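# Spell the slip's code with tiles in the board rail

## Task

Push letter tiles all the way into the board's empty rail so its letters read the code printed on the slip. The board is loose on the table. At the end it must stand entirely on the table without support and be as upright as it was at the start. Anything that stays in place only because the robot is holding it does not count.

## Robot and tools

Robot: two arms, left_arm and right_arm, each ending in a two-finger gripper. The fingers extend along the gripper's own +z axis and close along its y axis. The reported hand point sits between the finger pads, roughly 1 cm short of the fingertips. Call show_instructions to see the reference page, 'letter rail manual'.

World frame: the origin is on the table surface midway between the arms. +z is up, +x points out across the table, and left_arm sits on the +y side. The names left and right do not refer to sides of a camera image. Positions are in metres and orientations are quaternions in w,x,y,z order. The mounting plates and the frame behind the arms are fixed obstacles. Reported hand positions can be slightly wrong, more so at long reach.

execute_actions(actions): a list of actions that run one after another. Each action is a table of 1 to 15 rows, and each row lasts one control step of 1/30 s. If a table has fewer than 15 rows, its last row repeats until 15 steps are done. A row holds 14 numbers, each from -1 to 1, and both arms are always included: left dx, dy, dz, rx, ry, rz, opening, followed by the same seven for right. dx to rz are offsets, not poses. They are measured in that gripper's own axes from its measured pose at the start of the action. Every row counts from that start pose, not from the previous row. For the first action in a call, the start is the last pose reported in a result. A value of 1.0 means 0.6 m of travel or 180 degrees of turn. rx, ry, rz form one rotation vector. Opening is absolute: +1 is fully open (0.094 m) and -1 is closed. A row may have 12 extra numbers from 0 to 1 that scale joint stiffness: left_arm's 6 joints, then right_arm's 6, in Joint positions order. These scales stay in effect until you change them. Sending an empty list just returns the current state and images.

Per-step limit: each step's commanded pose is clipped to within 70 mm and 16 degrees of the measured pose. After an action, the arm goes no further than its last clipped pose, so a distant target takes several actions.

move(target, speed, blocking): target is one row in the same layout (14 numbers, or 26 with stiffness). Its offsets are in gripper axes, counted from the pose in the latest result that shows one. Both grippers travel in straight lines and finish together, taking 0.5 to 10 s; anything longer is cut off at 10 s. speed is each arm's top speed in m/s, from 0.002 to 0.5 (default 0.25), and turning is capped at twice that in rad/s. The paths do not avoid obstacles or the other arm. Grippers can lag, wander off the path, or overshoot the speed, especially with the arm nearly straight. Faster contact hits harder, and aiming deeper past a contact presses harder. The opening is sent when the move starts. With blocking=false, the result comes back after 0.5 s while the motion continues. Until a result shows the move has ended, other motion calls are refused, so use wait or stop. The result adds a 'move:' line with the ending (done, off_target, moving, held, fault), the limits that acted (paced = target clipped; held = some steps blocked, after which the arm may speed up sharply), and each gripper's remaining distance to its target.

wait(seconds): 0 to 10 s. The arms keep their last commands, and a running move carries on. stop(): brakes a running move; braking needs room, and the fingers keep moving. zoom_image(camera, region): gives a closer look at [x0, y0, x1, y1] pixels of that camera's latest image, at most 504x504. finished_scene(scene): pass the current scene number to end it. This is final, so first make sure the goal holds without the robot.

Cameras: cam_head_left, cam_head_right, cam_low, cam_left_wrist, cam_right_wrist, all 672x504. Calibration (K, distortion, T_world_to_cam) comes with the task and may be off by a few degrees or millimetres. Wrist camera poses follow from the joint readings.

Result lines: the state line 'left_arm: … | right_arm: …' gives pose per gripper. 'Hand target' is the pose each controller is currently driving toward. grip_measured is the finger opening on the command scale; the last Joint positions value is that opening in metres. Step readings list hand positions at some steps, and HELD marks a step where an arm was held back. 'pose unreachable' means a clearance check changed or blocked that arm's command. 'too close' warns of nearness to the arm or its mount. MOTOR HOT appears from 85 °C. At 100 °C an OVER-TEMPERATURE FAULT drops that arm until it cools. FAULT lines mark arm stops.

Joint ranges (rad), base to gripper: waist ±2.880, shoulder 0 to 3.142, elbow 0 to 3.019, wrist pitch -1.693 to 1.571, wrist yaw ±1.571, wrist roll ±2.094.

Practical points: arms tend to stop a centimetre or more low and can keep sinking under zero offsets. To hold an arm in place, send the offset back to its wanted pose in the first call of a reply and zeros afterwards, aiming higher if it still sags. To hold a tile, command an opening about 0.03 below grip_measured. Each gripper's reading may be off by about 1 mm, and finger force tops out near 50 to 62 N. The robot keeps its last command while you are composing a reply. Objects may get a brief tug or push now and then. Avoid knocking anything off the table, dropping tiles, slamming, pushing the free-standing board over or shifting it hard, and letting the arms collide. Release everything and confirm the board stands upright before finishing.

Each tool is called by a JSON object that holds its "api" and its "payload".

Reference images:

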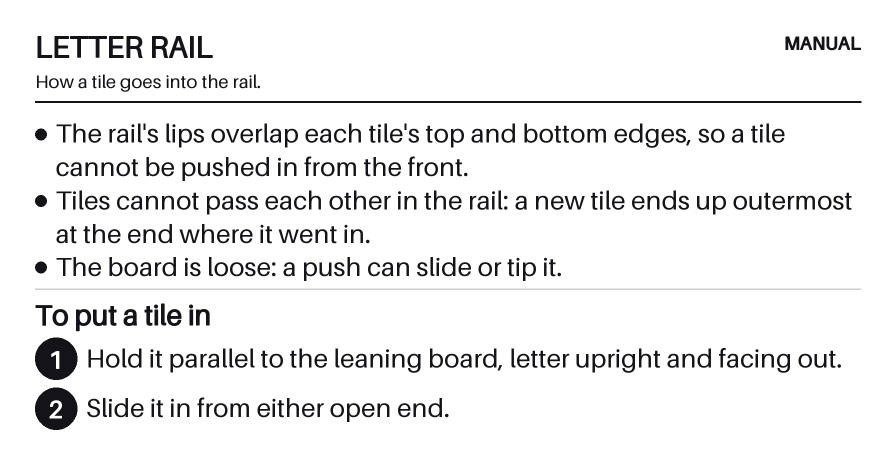

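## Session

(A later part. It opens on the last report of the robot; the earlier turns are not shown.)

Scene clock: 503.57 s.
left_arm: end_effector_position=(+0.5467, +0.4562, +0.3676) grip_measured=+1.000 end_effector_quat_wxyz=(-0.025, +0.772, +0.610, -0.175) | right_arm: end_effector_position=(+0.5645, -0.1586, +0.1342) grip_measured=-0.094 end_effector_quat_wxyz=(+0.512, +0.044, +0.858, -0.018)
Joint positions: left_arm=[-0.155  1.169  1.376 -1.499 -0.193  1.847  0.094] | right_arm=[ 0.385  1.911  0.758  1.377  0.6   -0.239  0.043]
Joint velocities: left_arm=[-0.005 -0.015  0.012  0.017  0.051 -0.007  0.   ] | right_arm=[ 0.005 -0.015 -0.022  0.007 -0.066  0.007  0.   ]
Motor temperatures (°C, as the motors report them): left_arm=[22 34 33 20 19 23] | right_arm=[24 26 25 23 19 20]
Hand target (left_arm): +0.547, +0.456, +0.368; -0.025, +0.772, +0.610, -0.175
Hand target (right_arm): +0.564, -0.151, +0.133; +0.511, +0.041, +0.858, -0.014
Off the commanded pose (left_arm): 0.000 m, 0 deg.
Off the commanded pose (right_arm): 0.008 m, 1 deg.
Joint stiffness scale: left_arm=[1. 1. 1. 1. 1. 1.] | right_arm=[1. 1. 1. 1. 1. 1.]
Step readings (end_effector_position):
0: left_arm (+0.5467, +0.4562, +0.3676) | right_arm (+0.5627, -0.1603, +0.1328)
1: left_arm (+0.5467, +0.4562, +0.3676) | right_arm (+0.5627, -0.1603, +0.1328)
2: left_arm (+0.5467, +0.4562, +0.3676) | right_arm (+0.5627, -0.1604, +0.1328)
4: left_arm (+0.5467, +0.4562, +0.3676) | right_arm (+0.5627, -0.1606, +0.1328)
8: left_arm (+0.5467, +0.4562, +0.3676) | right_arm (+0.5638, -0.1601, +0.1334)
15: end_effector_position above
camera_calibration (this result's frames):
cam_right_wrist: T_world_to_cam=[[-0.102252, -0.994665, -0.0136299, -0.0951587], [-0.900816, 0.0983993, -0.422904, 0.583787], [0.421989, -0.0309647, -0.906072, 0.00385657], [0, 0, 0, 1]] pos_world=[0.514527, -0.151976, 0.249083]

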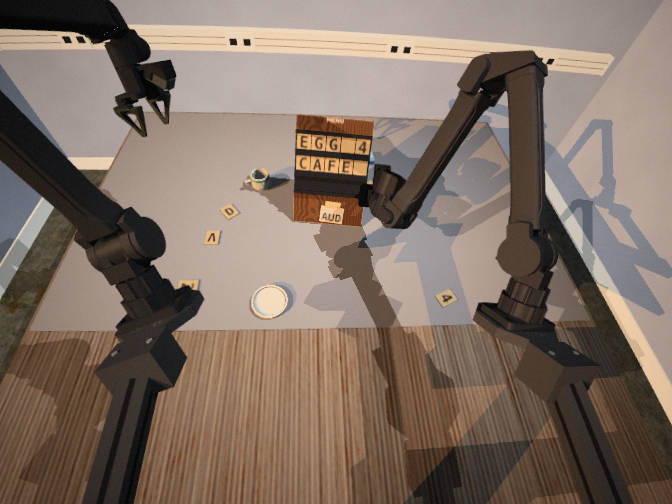

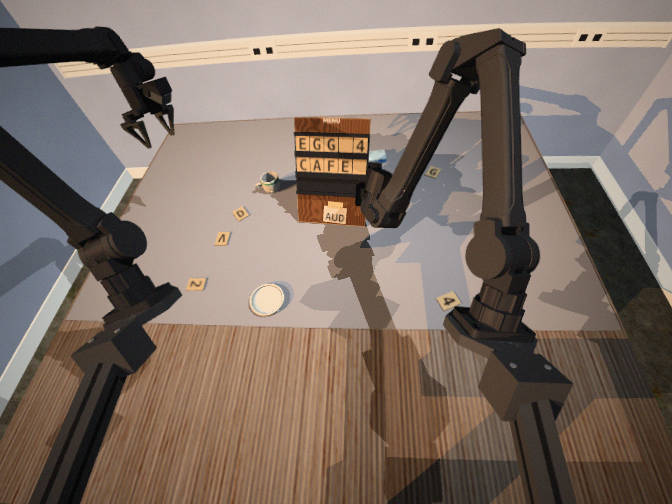

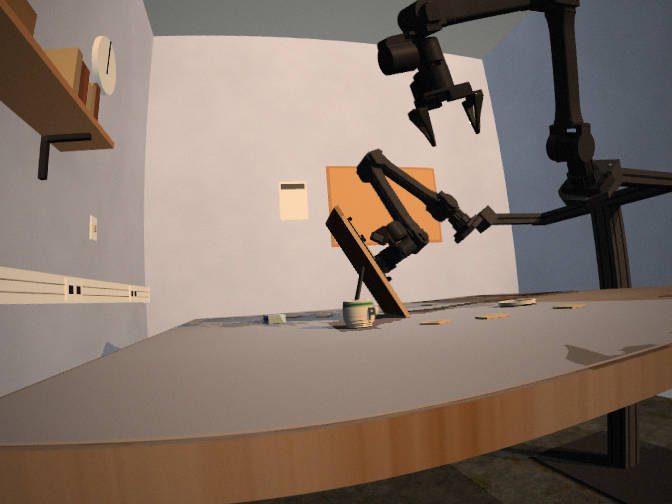

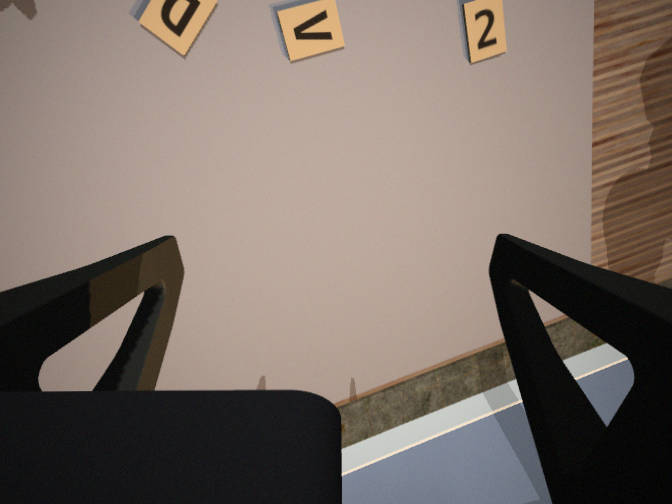

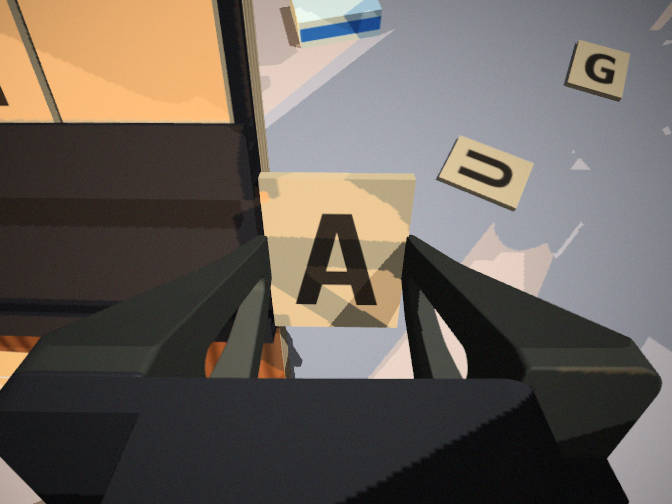

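{"api": "execute_actions", "payload": {"actions": [[[0,0,0,0,0,0,1,0.0024,0.0136,0.0005,-0.0031,0.0006,-0.0003,-0.125],[0,0,0,0,0,0,1,0.002,0.0137,0.0012,-0.0031,0.0006,-0.0003,-0.125],[0,0,0,0,0,0,1,0.002,0.0137,0.0012,-0.0031,0.0006,-0.0003,-0.125],[0,0,0,0,0,0,1,0.002,0.015,0.0012,-0.0031,0.0006,-0.0003,-0.125],[0,0,0,0,0,0,1,0.002,0.0163,0.0012,-0.0031,0.0006,-0.0003,-0.125],[0,0,0,0,0,0,1,0.002,0.0177,0.0012,-0.0031,0.0006,-0.0003,-0.125],[0,0,0,0,0,0,1,0.002,0.019,0.0012,-0.0031,0.0006,-0.0003,-0.125],[0,0,0,0,0,0,1,0.002,0.0204,0.0012,-0.0031,0.0006,-0.0003,-0.125],[0,0,0,0,0,0,1,0.002,0.0217,0.0012,-0.0031,0.0006,-0.0003,-0.125],[0,0,0,0,0,0,1,0.002,0.0231,0.0012,-0.0031,0.0006,-0.0003,-0.125],[0,0,0,0,0,0,1,0.002,0.0244,0.0012,-0.0031,0.0006,-0.0003,-0.125],[0,0,0,0,0,0,1,0.002,0.0258,0.0012,-0.0031,0.0006,-0.0003,-0.125],[0,0,0,0,0,0,1,0.002,0.0271,0.0012,-0.0031,0.0006,-0.0003,-0.125]]]}}

{"api": "wait", "payload": {"seconds": 0.4}}

{"api": "zoom_image", "payload": {"camera": "cam_right_wrist", "region": [60, 40, 430, 340]}}

Scene clock: 521.10 s.
left_arm: end_effector_position=(+0.5467, +0.4562, +0.3676) grip_measured=+1.000 end_effector_quat_wxyz=(-0.025, +0.772, +0.610, -0.175) | right_arm: end_effector_position=(+0.5645, -0.1579, +0.1348) grip_measured=-0.094 end_effector_quat_wxyz=(+0.510, +0.049, +0.858, -0.024)
Joint positions: left_arm=[-0.155  1.169  1.376 -1.499 -0.193  1.847  0.094] | right_arm=[ 0.391  1.912  0.763  1.375  0.621 -0.239  0.043]
Joint velocities: left_arm=[-0.005 -0.005  0.012 -0.022  0.022  0.037  0.   ] | right_arm=[ 0.005  0.005 -0.017 -0.007 -0.051  0.022  0.001]
Motor temperatures (°C, as the motors report them): left_arm=[22 34 33 20 19 23] | right_arm=[24 26 25 22 19 20]
Hand target (left_arm): +0.547, +0.456, +0.368; -0.025, +0.772, +0.610, -0.175
Hand target (right_arm): +0.566, -0.142, +0.134; +0.511, +0.041, +0.858, -0.014
Off the commanded pose (left_arm): 0.000 m, 0 deg.
Off the commanded pose (right_arm): 0.016 m, 1 deg.
Joint stiffness scale: left_arm=[1. 1. 1. 1. 1. 1.] | right_arm=[1. 1. 1. 1. 1. 1.]
Step readings (end_effector_position):
0: left_arm (+0.5467, +0.4562, +0.3676) | right_arm (+0.5645, -0.1586, +0.1342)
1: left_arm (+0.5467, +0.4562, +0.3676) | right_arm (+0.5645, -0.1586, +0.1342)
2: left_arm (+0.5467, +0.4562, +0.3676) | right_arm (+0.5645, -0.1586, +0.1342)
4: left_arm (+0.5467, +0.4562, +0.3676) | right_arm (+0.5644, -0.1584, +0.1343)
8: left_arm (+0.5467, +0.4562, +0.3676) | right_arm (+0.5647, -0.1583, +0.1345)
15: end_effector_position above
camera_calibration (this result's frames):
cam_right_wrist: T_world_to_cam=[[-0.115764, -0.99324, -0.0085761, -0.0873057], [-0.90098, 0.108638, -0.42004, 0.585293], [0.418132, -0.0408986, -0.907465, 0.00514405], [0, 0, 0, 1]] pos_world=[0.51508, -0.15009, 0.249766]

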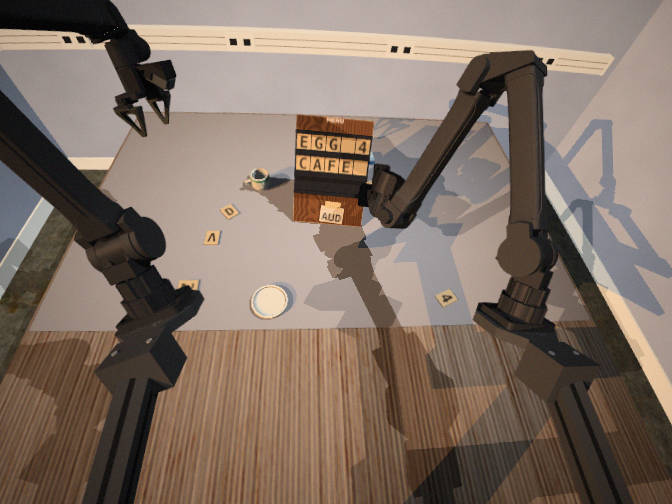

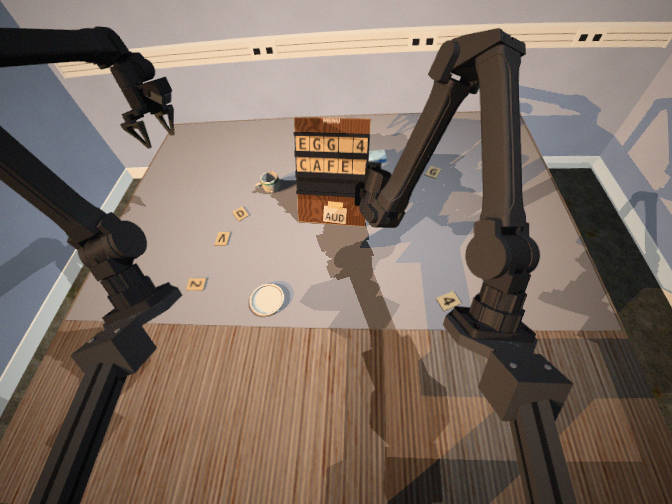

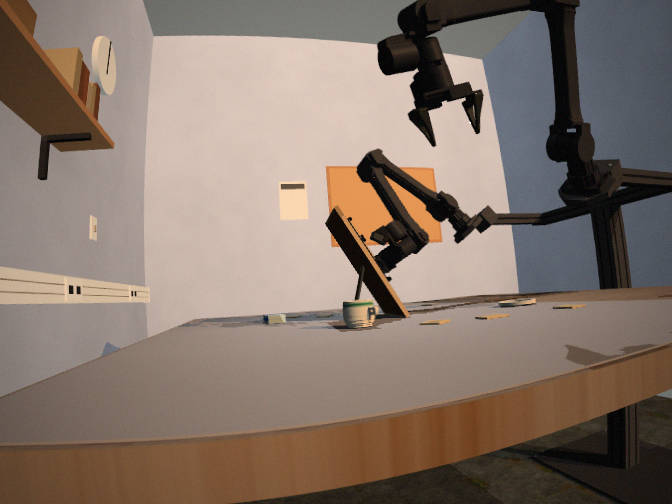

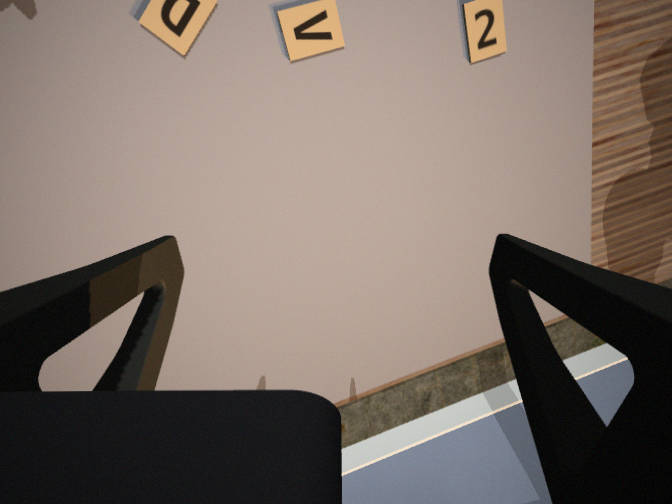

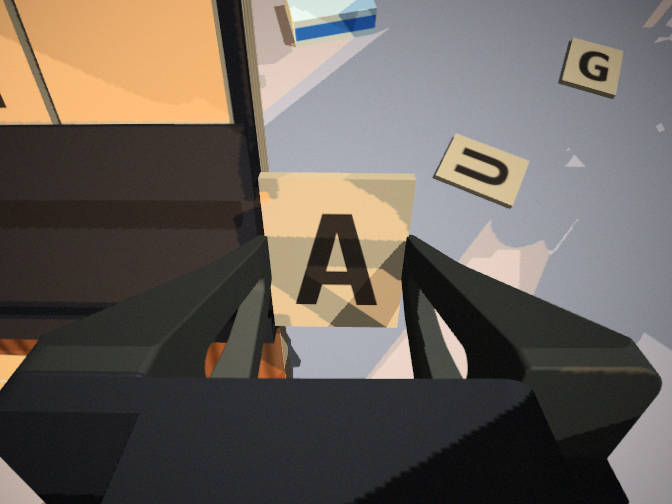

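Scene clock: 521.50 s.
left_arm: end_effector_position=(+0.5467, +0.4562, +0.3676) grip_measured=+1.000 end_effector_quat_wxyz=(-0.025, +0.772, +0.610, -0.175) | right_arm: end_effector_position=(+0.5645, -0.1579, +0.1348) grip_measured=-0.094 end_effector_quat_wxyz=(+0.510, +0.049, +0.858, -0.024)
Joint positions: left_arm=[-0.155  1.169  1.376 -1.499 -0.193  1.847  0.094] | right_arm=[ 0.391  1.912  0.763  1.375  0.621 -0.239  0.043]
Joint velocities: left_arm=[-0.015 -0.015  0.012  0.012 -0.022 -0.066  0.   ] | right_arm=[-0.005 -0.005 -0.017 -0.002  0.081  0.007 -0.   ]
Motor temperatures (°C, as the motors report them): left_arm=[22 34 33 20 19 23] | right_arm=[24 26 25 22 19 20]
Hand target (left_arm): +0.547, +0.456, +0.368; -0.025, +0.772, +0.610, -0.175
Hand target (right_arm): +0.566, -0.142, +0.134; +0.511, +0.041, +0.858, -0.014
Off the commanded pose (left_arm): 0.000 m, 0 deg.
Off the commanded pose (right_arm): 0.016 m, 1 deg.
Joint stiffness scale: left_arm=[1. 1. 1. 1. 1. 1.] | right_arm=[1. 1. 1. 1. 1. 1.]
wait: 0.40 s; at rest by 0.17 s
camera_calibration (this result's frames):
cam_right_wrist: T_world_to_cam=[[-0.115764, -0.99324, -0.0085761, -0.0873057], [-0.90098, 0.108638, -0.42004, 0.585293], [0.418132, -0.0408986, -0.907465, 0.00514405], [0, 0, 0, 1]] pos_world=[0.51508, -0.15009, 0.249766]

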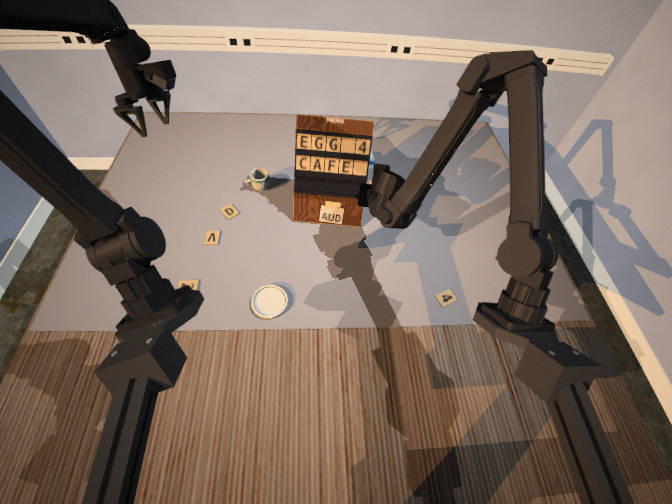

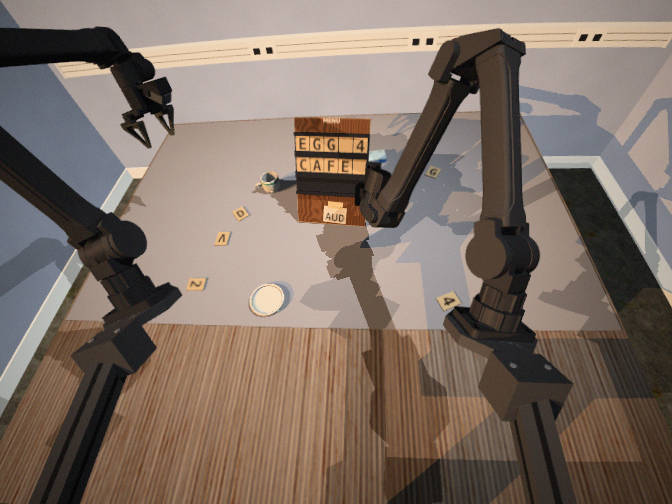

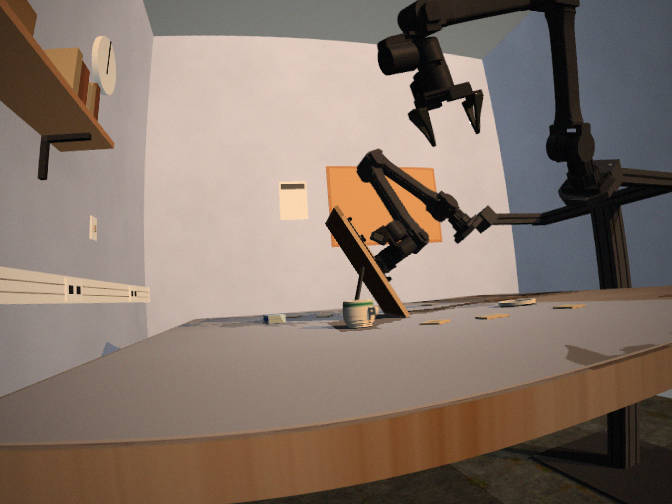

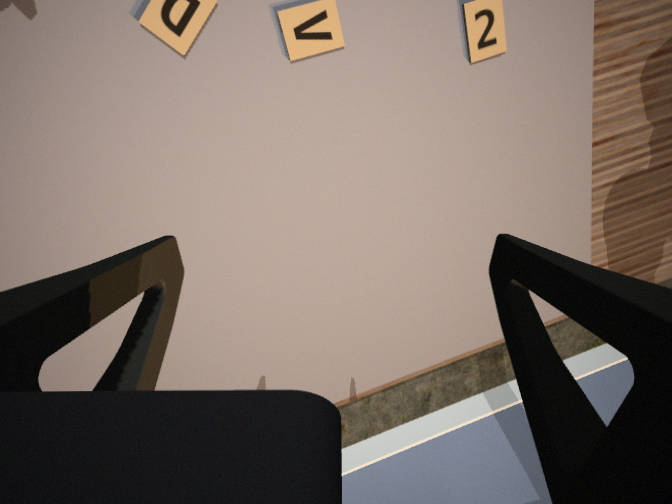

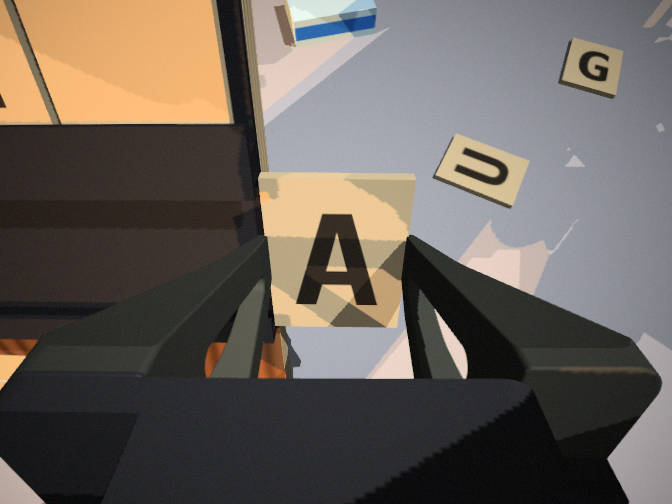

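Region (60, 40, 430, 340) of cam_right_wrist's 672x504 image, scaled by 1.362, with more detail than that image has; it fills the top 409 rows of this view, and the rest is white.

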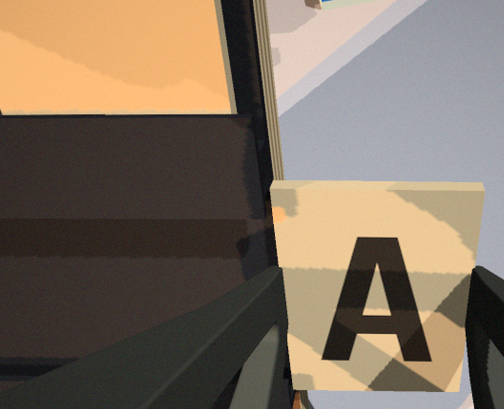

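{"api": "zoom_image", "payload": {"camera": "cam_right_wrist", "region": [200, 270, 320, 380]}}

{"api": "zoom_image", "payload": {"camera": "cam_right_wrist", "region": [210, 110, 310, 250]}}

Region (200, 270, 320, 380) of cam_right_wrist's 672x504 image, scaled by 4.200, with more detail than that image has; it fills the top 462 rows of this view, and the rest is white.

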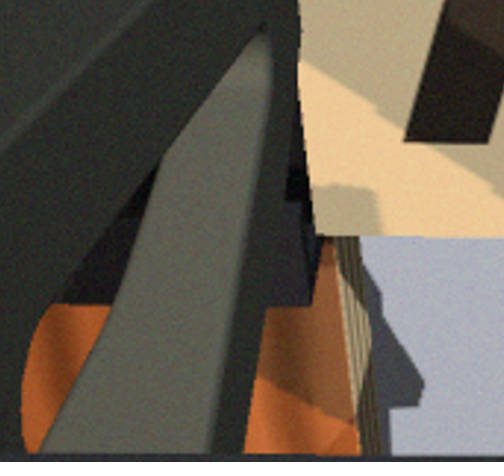

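Region (210, 110, 310, 250) of cam_right_wrist's 672x504 image, scaled by 3.600, with more detail than that image has; it fills the left 360 columns of this view, and the rest is white.

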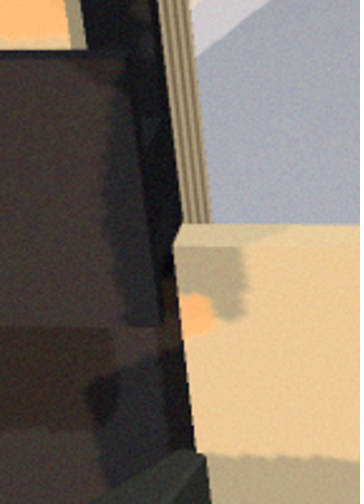

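{"api": "execute_actions", "payload": {"actions": [[[0,0,0,0,0,0,1,0.0,0.018,0.0,-0.0081,-0.0004,-0.0011,-0.125],[0,0,0,0,0,0,1,0.0,0.018,-0.0005,-0.0081,-0.0004,-0.0011,-0.125],[0,0,0,0,0,0,1,0.0,0.018,-0.001,-0.0081,-0.0004,-0.0011,-0.125],[0,0,0,0,0,0,1,0.0,0.018,-0.0015,-0.0081,-0.0004,-0.0011,-0.125],[0,0,0,0,0,0,1,0.0,0.018,-0.002,-0.0081,-0.0004,-0.0011,-0.125],[0,0,0,0,0,0,1,0.0,0.018,-0.0025,-0.0081,-0.0004,-0.0011,-0.125],[0,0,0,0,0,0,1,0.0,0.018,-0.003,-0.0081,-0.0004,-0.0011,-0.125],[0,0,0,0,0,0,1,0.0,0.018,-0.0035,-0.0081,-0.0004,-0.0011,-0.125],[0,0,0,0,0,0,1,0.0,0.018,-0.004,-0.0081,-0.0004,-0.0011,-0.125],[0,0,0,0,0,0,1,0.0,0.018,-0.0045,-0.0081,-0.0004,-0.0011,-0.125],[0,0,0,0,0,0,1,0.0,0.018,-0.005,-0.0081,-0.0004,-0.0011,-0.125]]]}}

{"api": "zoom_image", "payload": {"camera": "cam_right_wrist", "region": [60, 40, 430, 340]}}

Scene clock: 558.80 s.
left_arm: end_effector_position=(+0.5467, +0.4562, +0.3676) grip_measured=+1.000 end_effector_quat_wxyz=(-0.025, +0.772, +0.610, -0.175) | right_arm: end_effector_position=(+0.5645, -0.1578, +0.1348) grip_measured=-0.094 end_effector_quat_wxyz=(+0.510, +0.049, +0.858, -0.023)
Joint positions: left_arm=[-0.155  1.169  1.376 -1.499 -0.193  1.847  0.094] | right_arm=[ 0.391  1.912  0.763  1.375  0.62  -0.239  0.043]
Joint velocities: left_arm=[-0.024 -0.005  0.007 -0.002 -0.007  0.007  0.   ] | right_arm=[ 0.015 -0.015 -0.002 -0.007 -0.022  0.051  0.001]
Motor temperatures (°C, as the motors report them): left_arm=[22 35 33 20 19 23] | right_arm=[24 26 25 22 19 20]
Hand target (left_arm): +0.547, +0.456, +0.368; -0.025, +0.772, +0.610, -0.175
Hand target (right_arm): +0.563, -0.147, +0.136; +0.511, +0.041, +0.858, -0.014
Off the commanded pose (left_arm): 0.000 m, 0 deg.
Off the commanded pose (right_arm): 0.011 m, 1 deg.
Joint stiffness scale: left_arm=[1. 1. 1. 1. 1. 1.] | right_arm=[1. 1. 1. 1. 1. 1.]
Step readings (end_effector_position):
0: left_arm (+0.5467, +0.4562, +0.3676) | right_arm (+0.5645, -0.1579, +0.1348)
1: left_arm (+0.5467, +0.4562, +0.3676) | right_arm (+0.5645, -0.1578, +0.1348)
2: left_arm (+0.5467, +0.4562, +0.3676) | right_arm (+0.5645, -0.1578, +0.1348)
4: left_arm (+0.5467, +0.4562, +0.3676) | right_arm (+0.5645, -0.1578, +0.1348)
8: left_arm (+0.5467, +0.4562, +0.3676) | right_arm (+0.5645, -0.1578, +0.1348)
15: end_effector_position above
camera_calibration (this result's frames):
cam_right_wrist: T_world_to_cam=[[-0.115117, -0.993312, -0.00893211, -0.0875067], [-0.900956, 0.108192, -0.420206, 0.585256], [0.418362, -0.0403254, -0.907385, 0.00511316], [0, 0, 0, 1]] pos_world=[0.515077, -0.150035, 0.249786]

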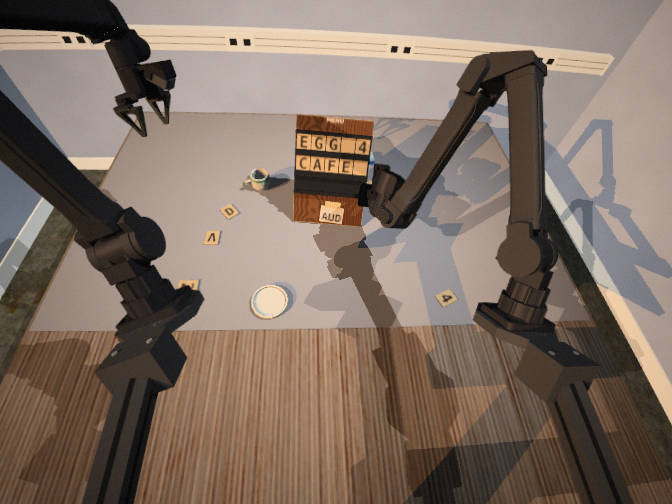

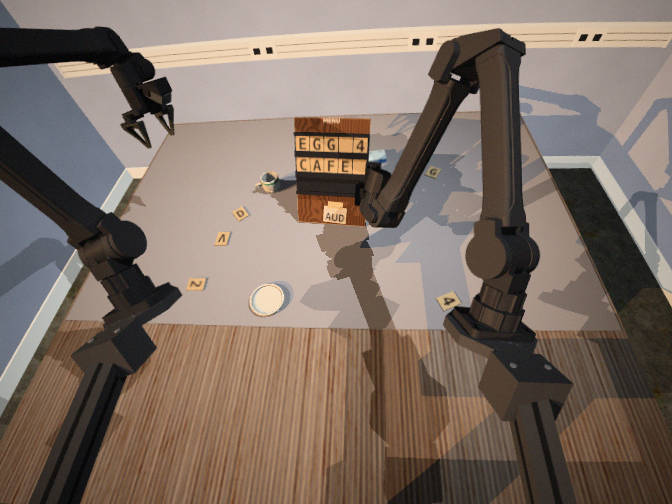

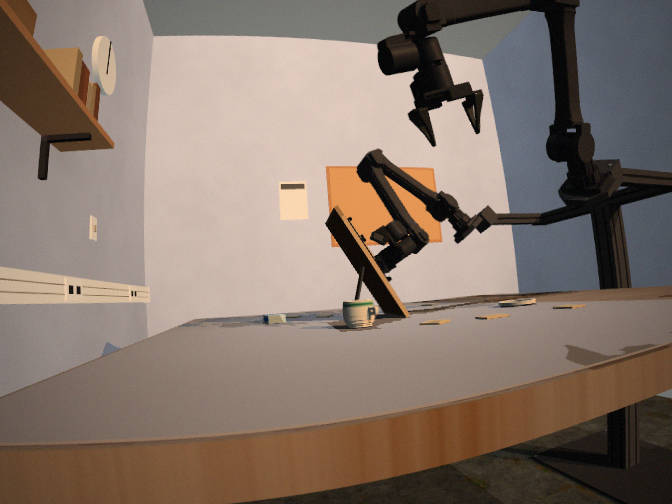

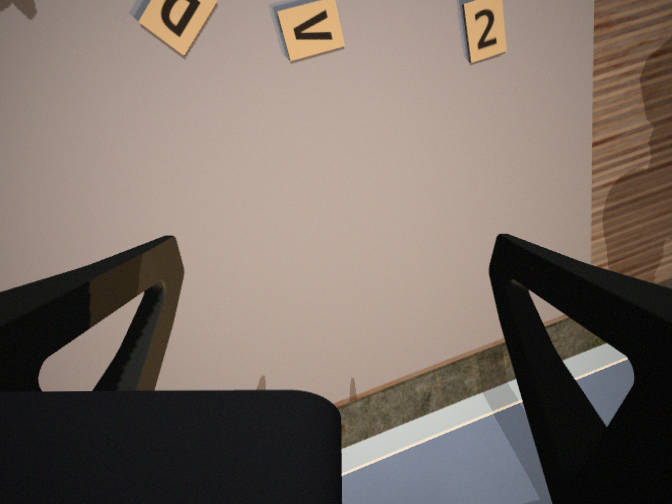

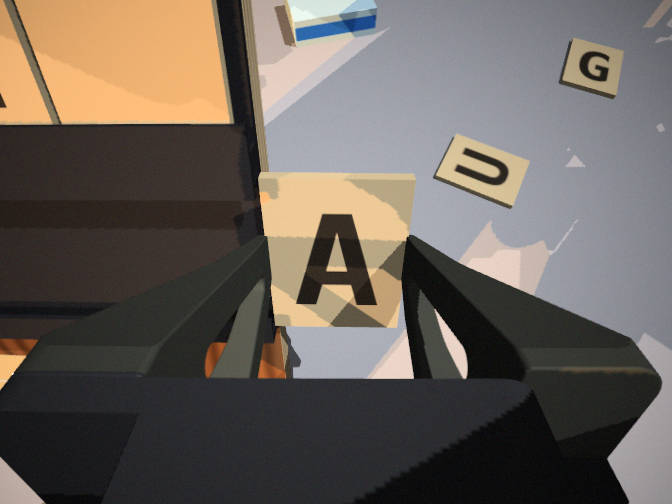

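Region (60, 40, 430, 340) of cam_right_wrist's 672x504 image, scaled by 1.362, with more detail than that image has; it fills the top 409 rows of this view, and the rest is white.

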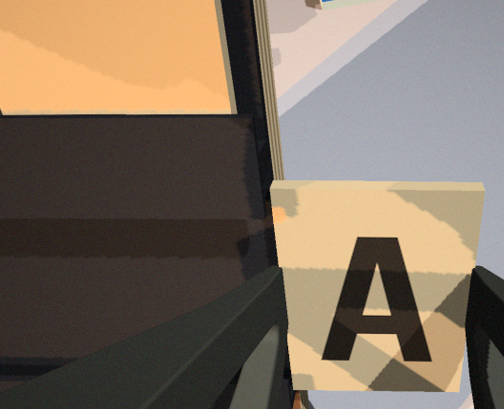

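Continue backing out slowly while keeping a light push.

{"api": "execute_actions", "payload": {"actions": [[[0,0,0,0,0,0,1,0.0,0.018,-0.0055,-0.0081,-0.0004,-0.0011,-0.125],[0,0,0,0,0,0,1,0.0,0.018,-0.006,-0.0081,-0.0004,-0.0011,-0.125],[0,0,0,0,0,0,1,0.0,0.018,-0.0065,-0.0081,-0.0004,-0.0011,-0.125],[0,0,0,0,0,0,1,0.0,0.018,-0.007,-0.0081,-0.0004,-0.0011,-0.125],[0,0,0,0,0,0,1,0.0,0.018,-0.0075,-0.0081,-0.0004,-0.0011,-0.125],[0,0,0,0,0,0,1,0.0,0.018,-0.008,-0.0081,-0.0004,-0.0011,-0.125],[0,0,0,0,0,0,1,0.0,0.018,-0.0085,-0.0081,-0.0004,-0.0011,-0.125],[0,0,0,0,0,0,1,0.0,0.018,-0.009,-0.0081,-0.0004,-0.0011,-0.125],[0,0,0,0,0,0,1,0.0,0.018,-0.0095,-0.0081,-0.0004,-0.0011,-0.125],[0,0,0,0,0,0,1,0.0,0.018,-0.01,-0.0081,-0.0004,-0.0011,-0.125]]]}}

{"api": "zoom_image", "payload": {"camera": "cam_right_wrist", "region": [60, 40, 430, 340]}}

Scene clock: 566.17 s.
left_arm: end_effector_position=(+0.5467, +0.4562, +0.3676) grip_measured=+1.000 end_effector_quat_wxyz=(-0.025, +0.772, +0.610, -0.175) | right_arm: end_effector_position=(+0.5645, -0.1578, +0.1348) grip_measured=-0.094 end_effector_quat_wxyz=(+0.510, +0.049, +0.858, -0.023)
Joint positions: left_arm=[-0.155  1.169  1.376 -1.499 -0.193  1.847  0.094] | right_arm=[ 0.391  1.912  0.763  1.375  0.62  -0.239  0.043]
Joint velocities: left_arm=[ 0.005 -0.005 -0.017  0.017 -0.007  0.007  0.   ] | right_arm=[ 0.005 -0.005 -0.012 -0.002  0.007 -0.095 -0.   ]
Motor temperatures (°C, as the motors report them): left_arm=[22 35 33 20 19 23] | right_arm=[24 26 25 22 20 20]
Hand target (left_arm): +0.547, +0.456, +0.368; -0.025, +0.772, +0.610, -0.175
Hand target (right_arm): +0.560, -0.147, +0.138; +0.511, +0.041, +0.858, -0.013
Off the commanded pose (left_arm): 0.000 m, 0 deg.
Off the commanded pose (right_arm): 0.012 m, 1 deg.
Joint stiffness scale: left_arm=[1. 1. 1. 1. 1. 1.] | right_arm=[1. 1. 1. 1. 1. 1.]
Step readings (end_effector_position):
0: left_arm (+0.5467, +0.4562, +0.3676) | right_arm (+0.5645, -0.1578, +0.1348)
1: left_arm (+0.5467, +0.4562, +0.3676) | right_arm (+0.5645, -0.1578, +0.1348)
2: left_arm (+0.5467, +0.4562, +0.3676) | right_arm (+0.5645, -0.1578, +0.1348)
4: left_arm (+0.5467, +0.4562, +0.3676) | right_arm (+0.5645, -0.1578, +0.1348)
8: left_arm (+0.5467, +0.4562, +0.3676) | right_arm (+0.5645, -0.1578, +0.1348)
15: end_effector_position above
camera_calibration (this result's frames):
cam_right_wrist: T_world_to_cam=[[-0.11544, -0.993276, -0.00875412, -0.0874062], [-0.900968, 0.108415, -0.420123, 0.585275], [0.418247, -0.040612, -0.907425, 0.00512859], [0, 0, 0, 1]] pos_world=[0.515079, -0.150063, 0.249776]

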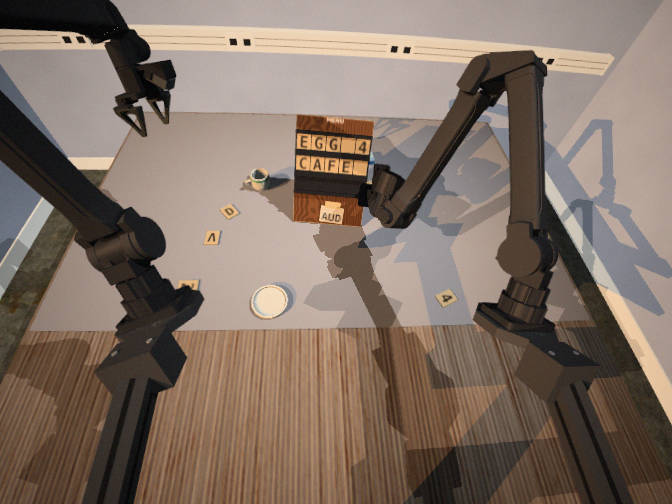

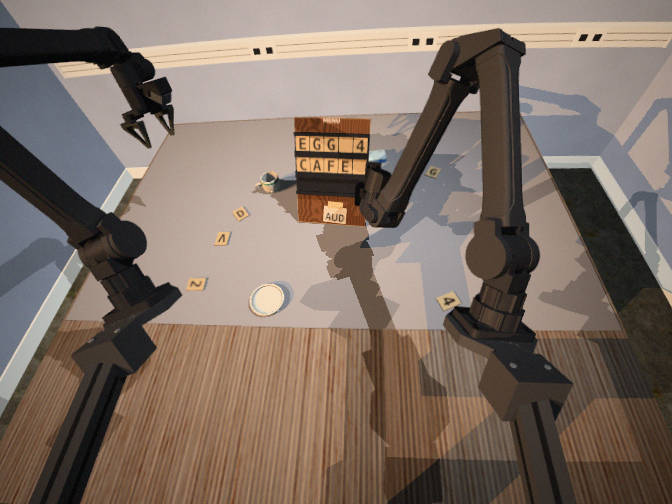

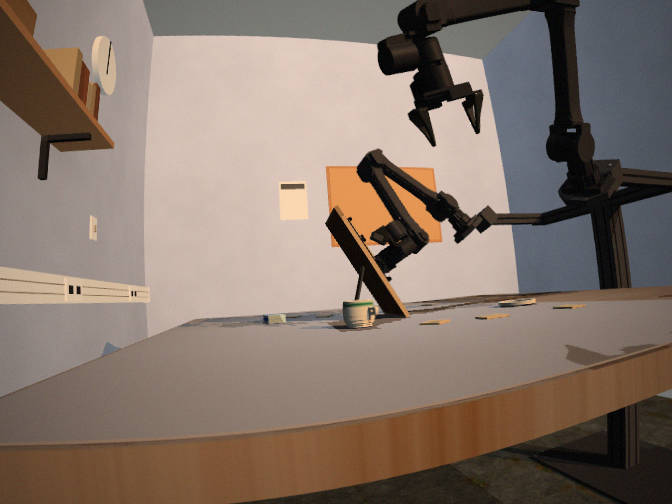

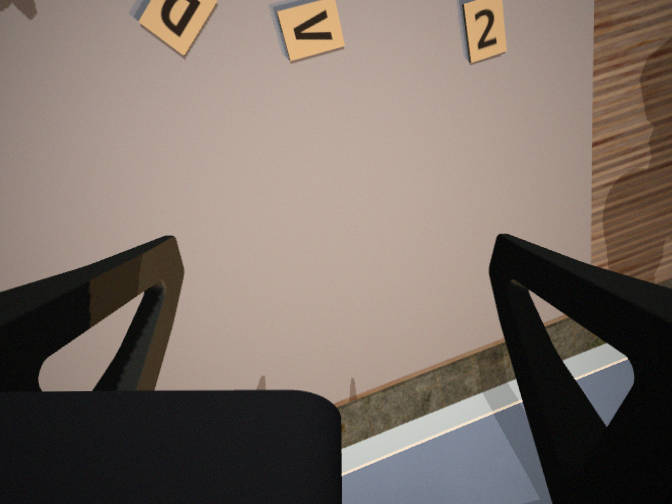

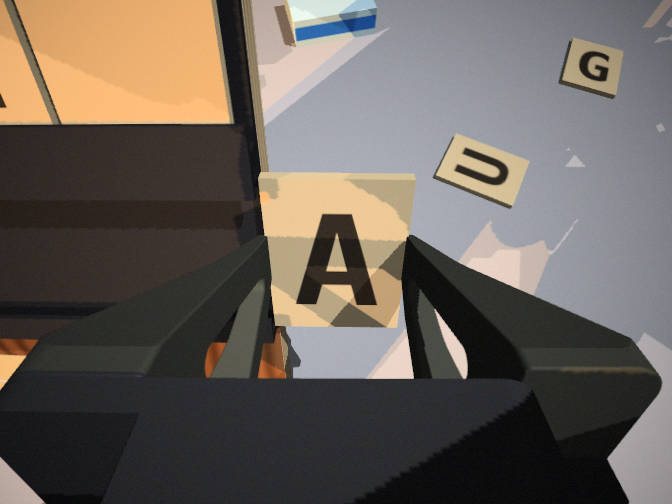

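Region (60, 40, 430, 340) of cam_right_wrist's 672x504 image, scaled by 1.362, with more detail than that image has; it fills the top 409 rows of this view, and the rest is white.

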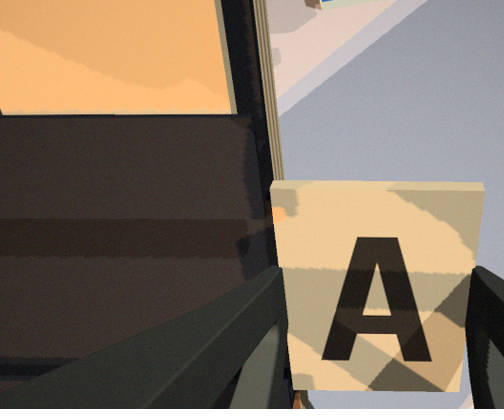

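{"api": "execute_actions", "payload": {"actions": [[[0,0,0,0,0,0,1,0.0,0.018,-0.0104,-0.0081,-0.0004,-0.0011,-0.125],[0,0,0,0,0,0,1,0.0,0.018,-0.0108,-0.0081,-0.0004,-0.0011,-0.125],[0,0,0,0,0,0,1,0.0,0.018,-0.0112,-0.0081,-0.0004,-0.0011,-0.125],[0,0,0,0,0,0,1,0.0,0.018,-0.0116,-0.0081,-0.0004,-0.0011,-0.125],[0,0,0,0,0,0,1,0.0,0.018,-0.012,-0.0081,-0.0004,-0.0011,-0.125],[0,0,0,0,0,0,1,0.0,0.018,-0.0124,-0.0081,-0.0004,-0.0011,-0.125],[0,0,0,0,0,0,1,0.0,0.018,-0.0128,-0.0081,-0.0004,-0.0011,-0.125],[0,0,0,0,0,0,1,0.0,0.018,-0.0132,-0.0081,-0.0004,-0.0011,-0.125],[0,0,0,0,0,0,1,0.0,0.018,-0.0136,-0.0081,-0.0004,-0.0011,-0.125],[0,0,0,0,0,0,1,0.0,0.018,-0.014,-0.0081,-0.0004,-0.0011,-0.125]]]}}

{"api": "zoom_image", "payload": {"camera": "cam_right_wrist", "region": [60, 40, 430, 340]}}

Scene clock: 575.00 s.
left_arm: end_effector_position=(+0.5467, +0.4562, +0.3676) grip_measured=+1.000 end_effector_quat_wxyz=(-0.025, +0.772, +0.610, -0.175) | right_arm: end_effector_position=(+0.5643, -0.1578, +0.1348) grip_measured=-0.094 end_effector_quat_wxyz=(+0.510, +0.049, +0.858, -0.024)
Joint positions: left_arm=[-0.155  1.169  1.376 -1.499 -0.193  1.847  0.094] | right_arm=[ 0.392  1.912  0.763  1.375  0.621 -0.239  0.043]
Joint velocities: left_arm=[ 0.005 -0.005  0.002 -0.002  0.022 -0.066  0.   ] | right_arm=[ 0.005 -0.005 -0.002  0.012 -0.007 -0.037  0.001]
Motor temperatures (°C, as the motors report them): left_arm=[22 35 33 20 19 23] | right_arm=[24 26 25 22 20 20]
Hand target (left_arm): +0.547, +0.456, +0.368; -0.025, +0.772, +0.610, -0.175
Hand target (right_arm): +0.558, -0.146, +0.139; +0.511, +0.041, +0.858, -0.013
Off the commanded pose (left_arm): 0.000 m, 0 deg.
Off the commanded pose (right_arm): 0.014 m, 2 deg.
Joint stiffness scale: left_arm=[1. 1. 1. 1. 1. 1.] | right_arm=[1. 1. 1. 1. 1. 1.]
Step readings (end_effector_position):
0: left_arm (+0.5467, +0.4562, +0.3676) | right_arm (+0.5645, -0.1578, +0.1348)
1: left_arm (+0.5467, +0.4562, +0.3676) | right_arm (+0.5645, -0.1579, +0.1348)
2: left_arm (+0.5467, +0.4562, +0.3676) | right_arm (+0.5643, -0.1579, +0.1347)
4: left_arm (+0.5467, +0.4562, +0.3676) | right_arm (+0.5643, -0.1579, +0.1347)
8: left_arm (+0.5467, +0.4562, +0.3676) | right_arm (+0.5643, -0.1579, +0.1347)
15: end_effector_position above
camera_calibration (this result's frames):
cam_right_wrist: T_world_to_cam=[[-0.115948, -0.993221, -0.00829761, -0.087223], [-0.901158, 0.108707, -0.41964, 0.585128], [0.417697, -0.0411791, -0.907653, 0.00547207], [0, 0, 0, 1]] pos_world=[0.514894, -0.150014, 0.249786]

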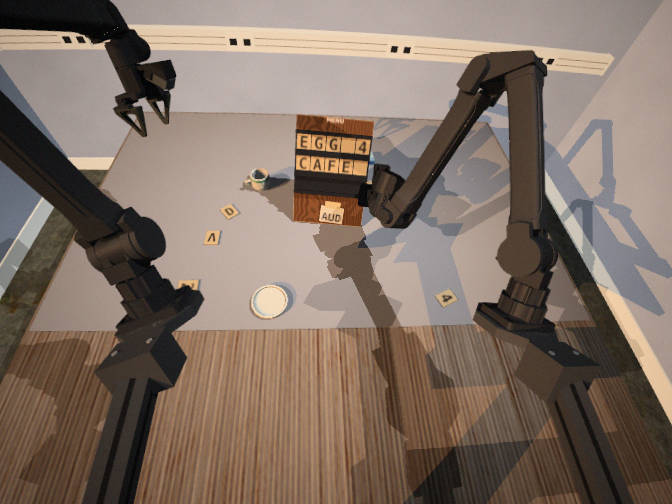

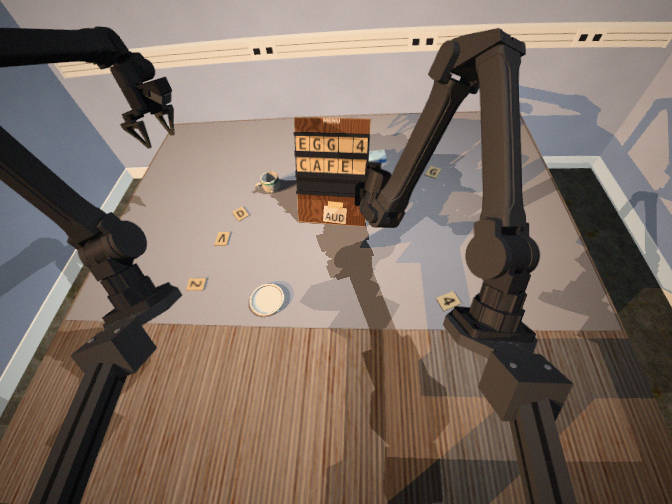

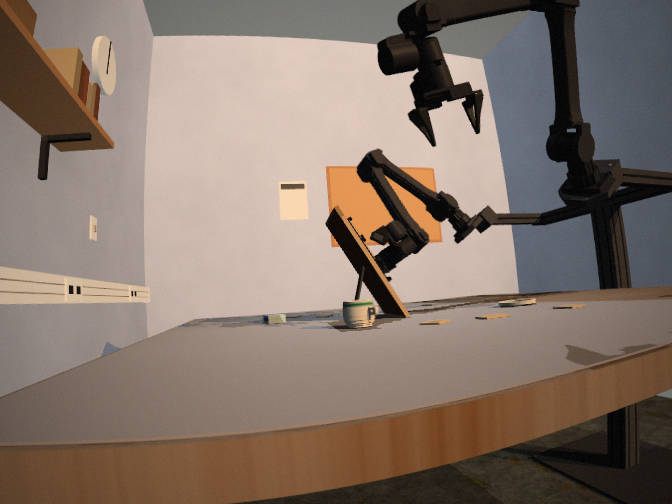

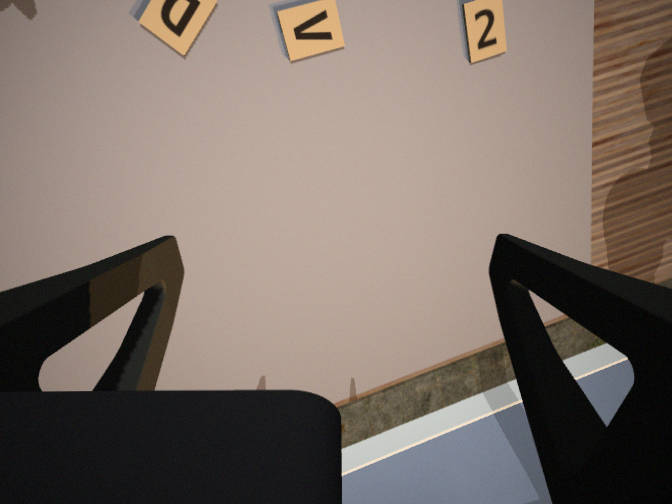

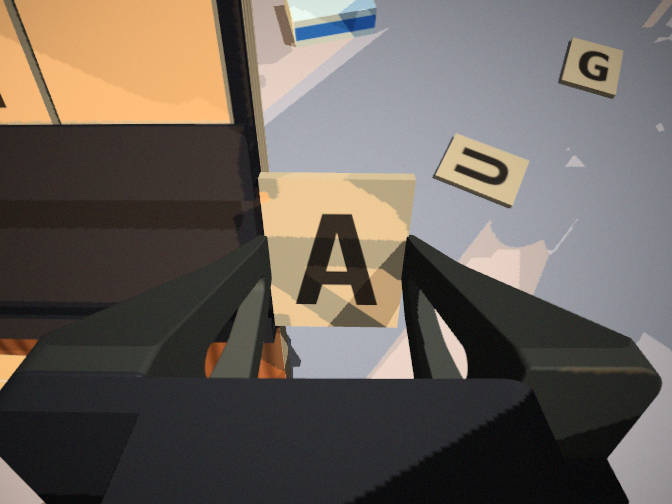

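Region (60, 40, 430, 340) of cam_right_wrist's 672x504 image, scaled by 1.362, with more detail than that image has; it fills the top 409 rows of this view, and the rest is white.

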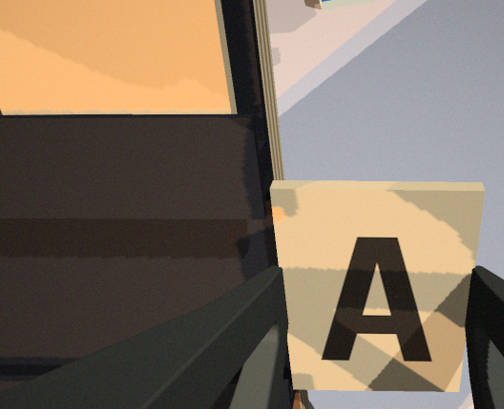

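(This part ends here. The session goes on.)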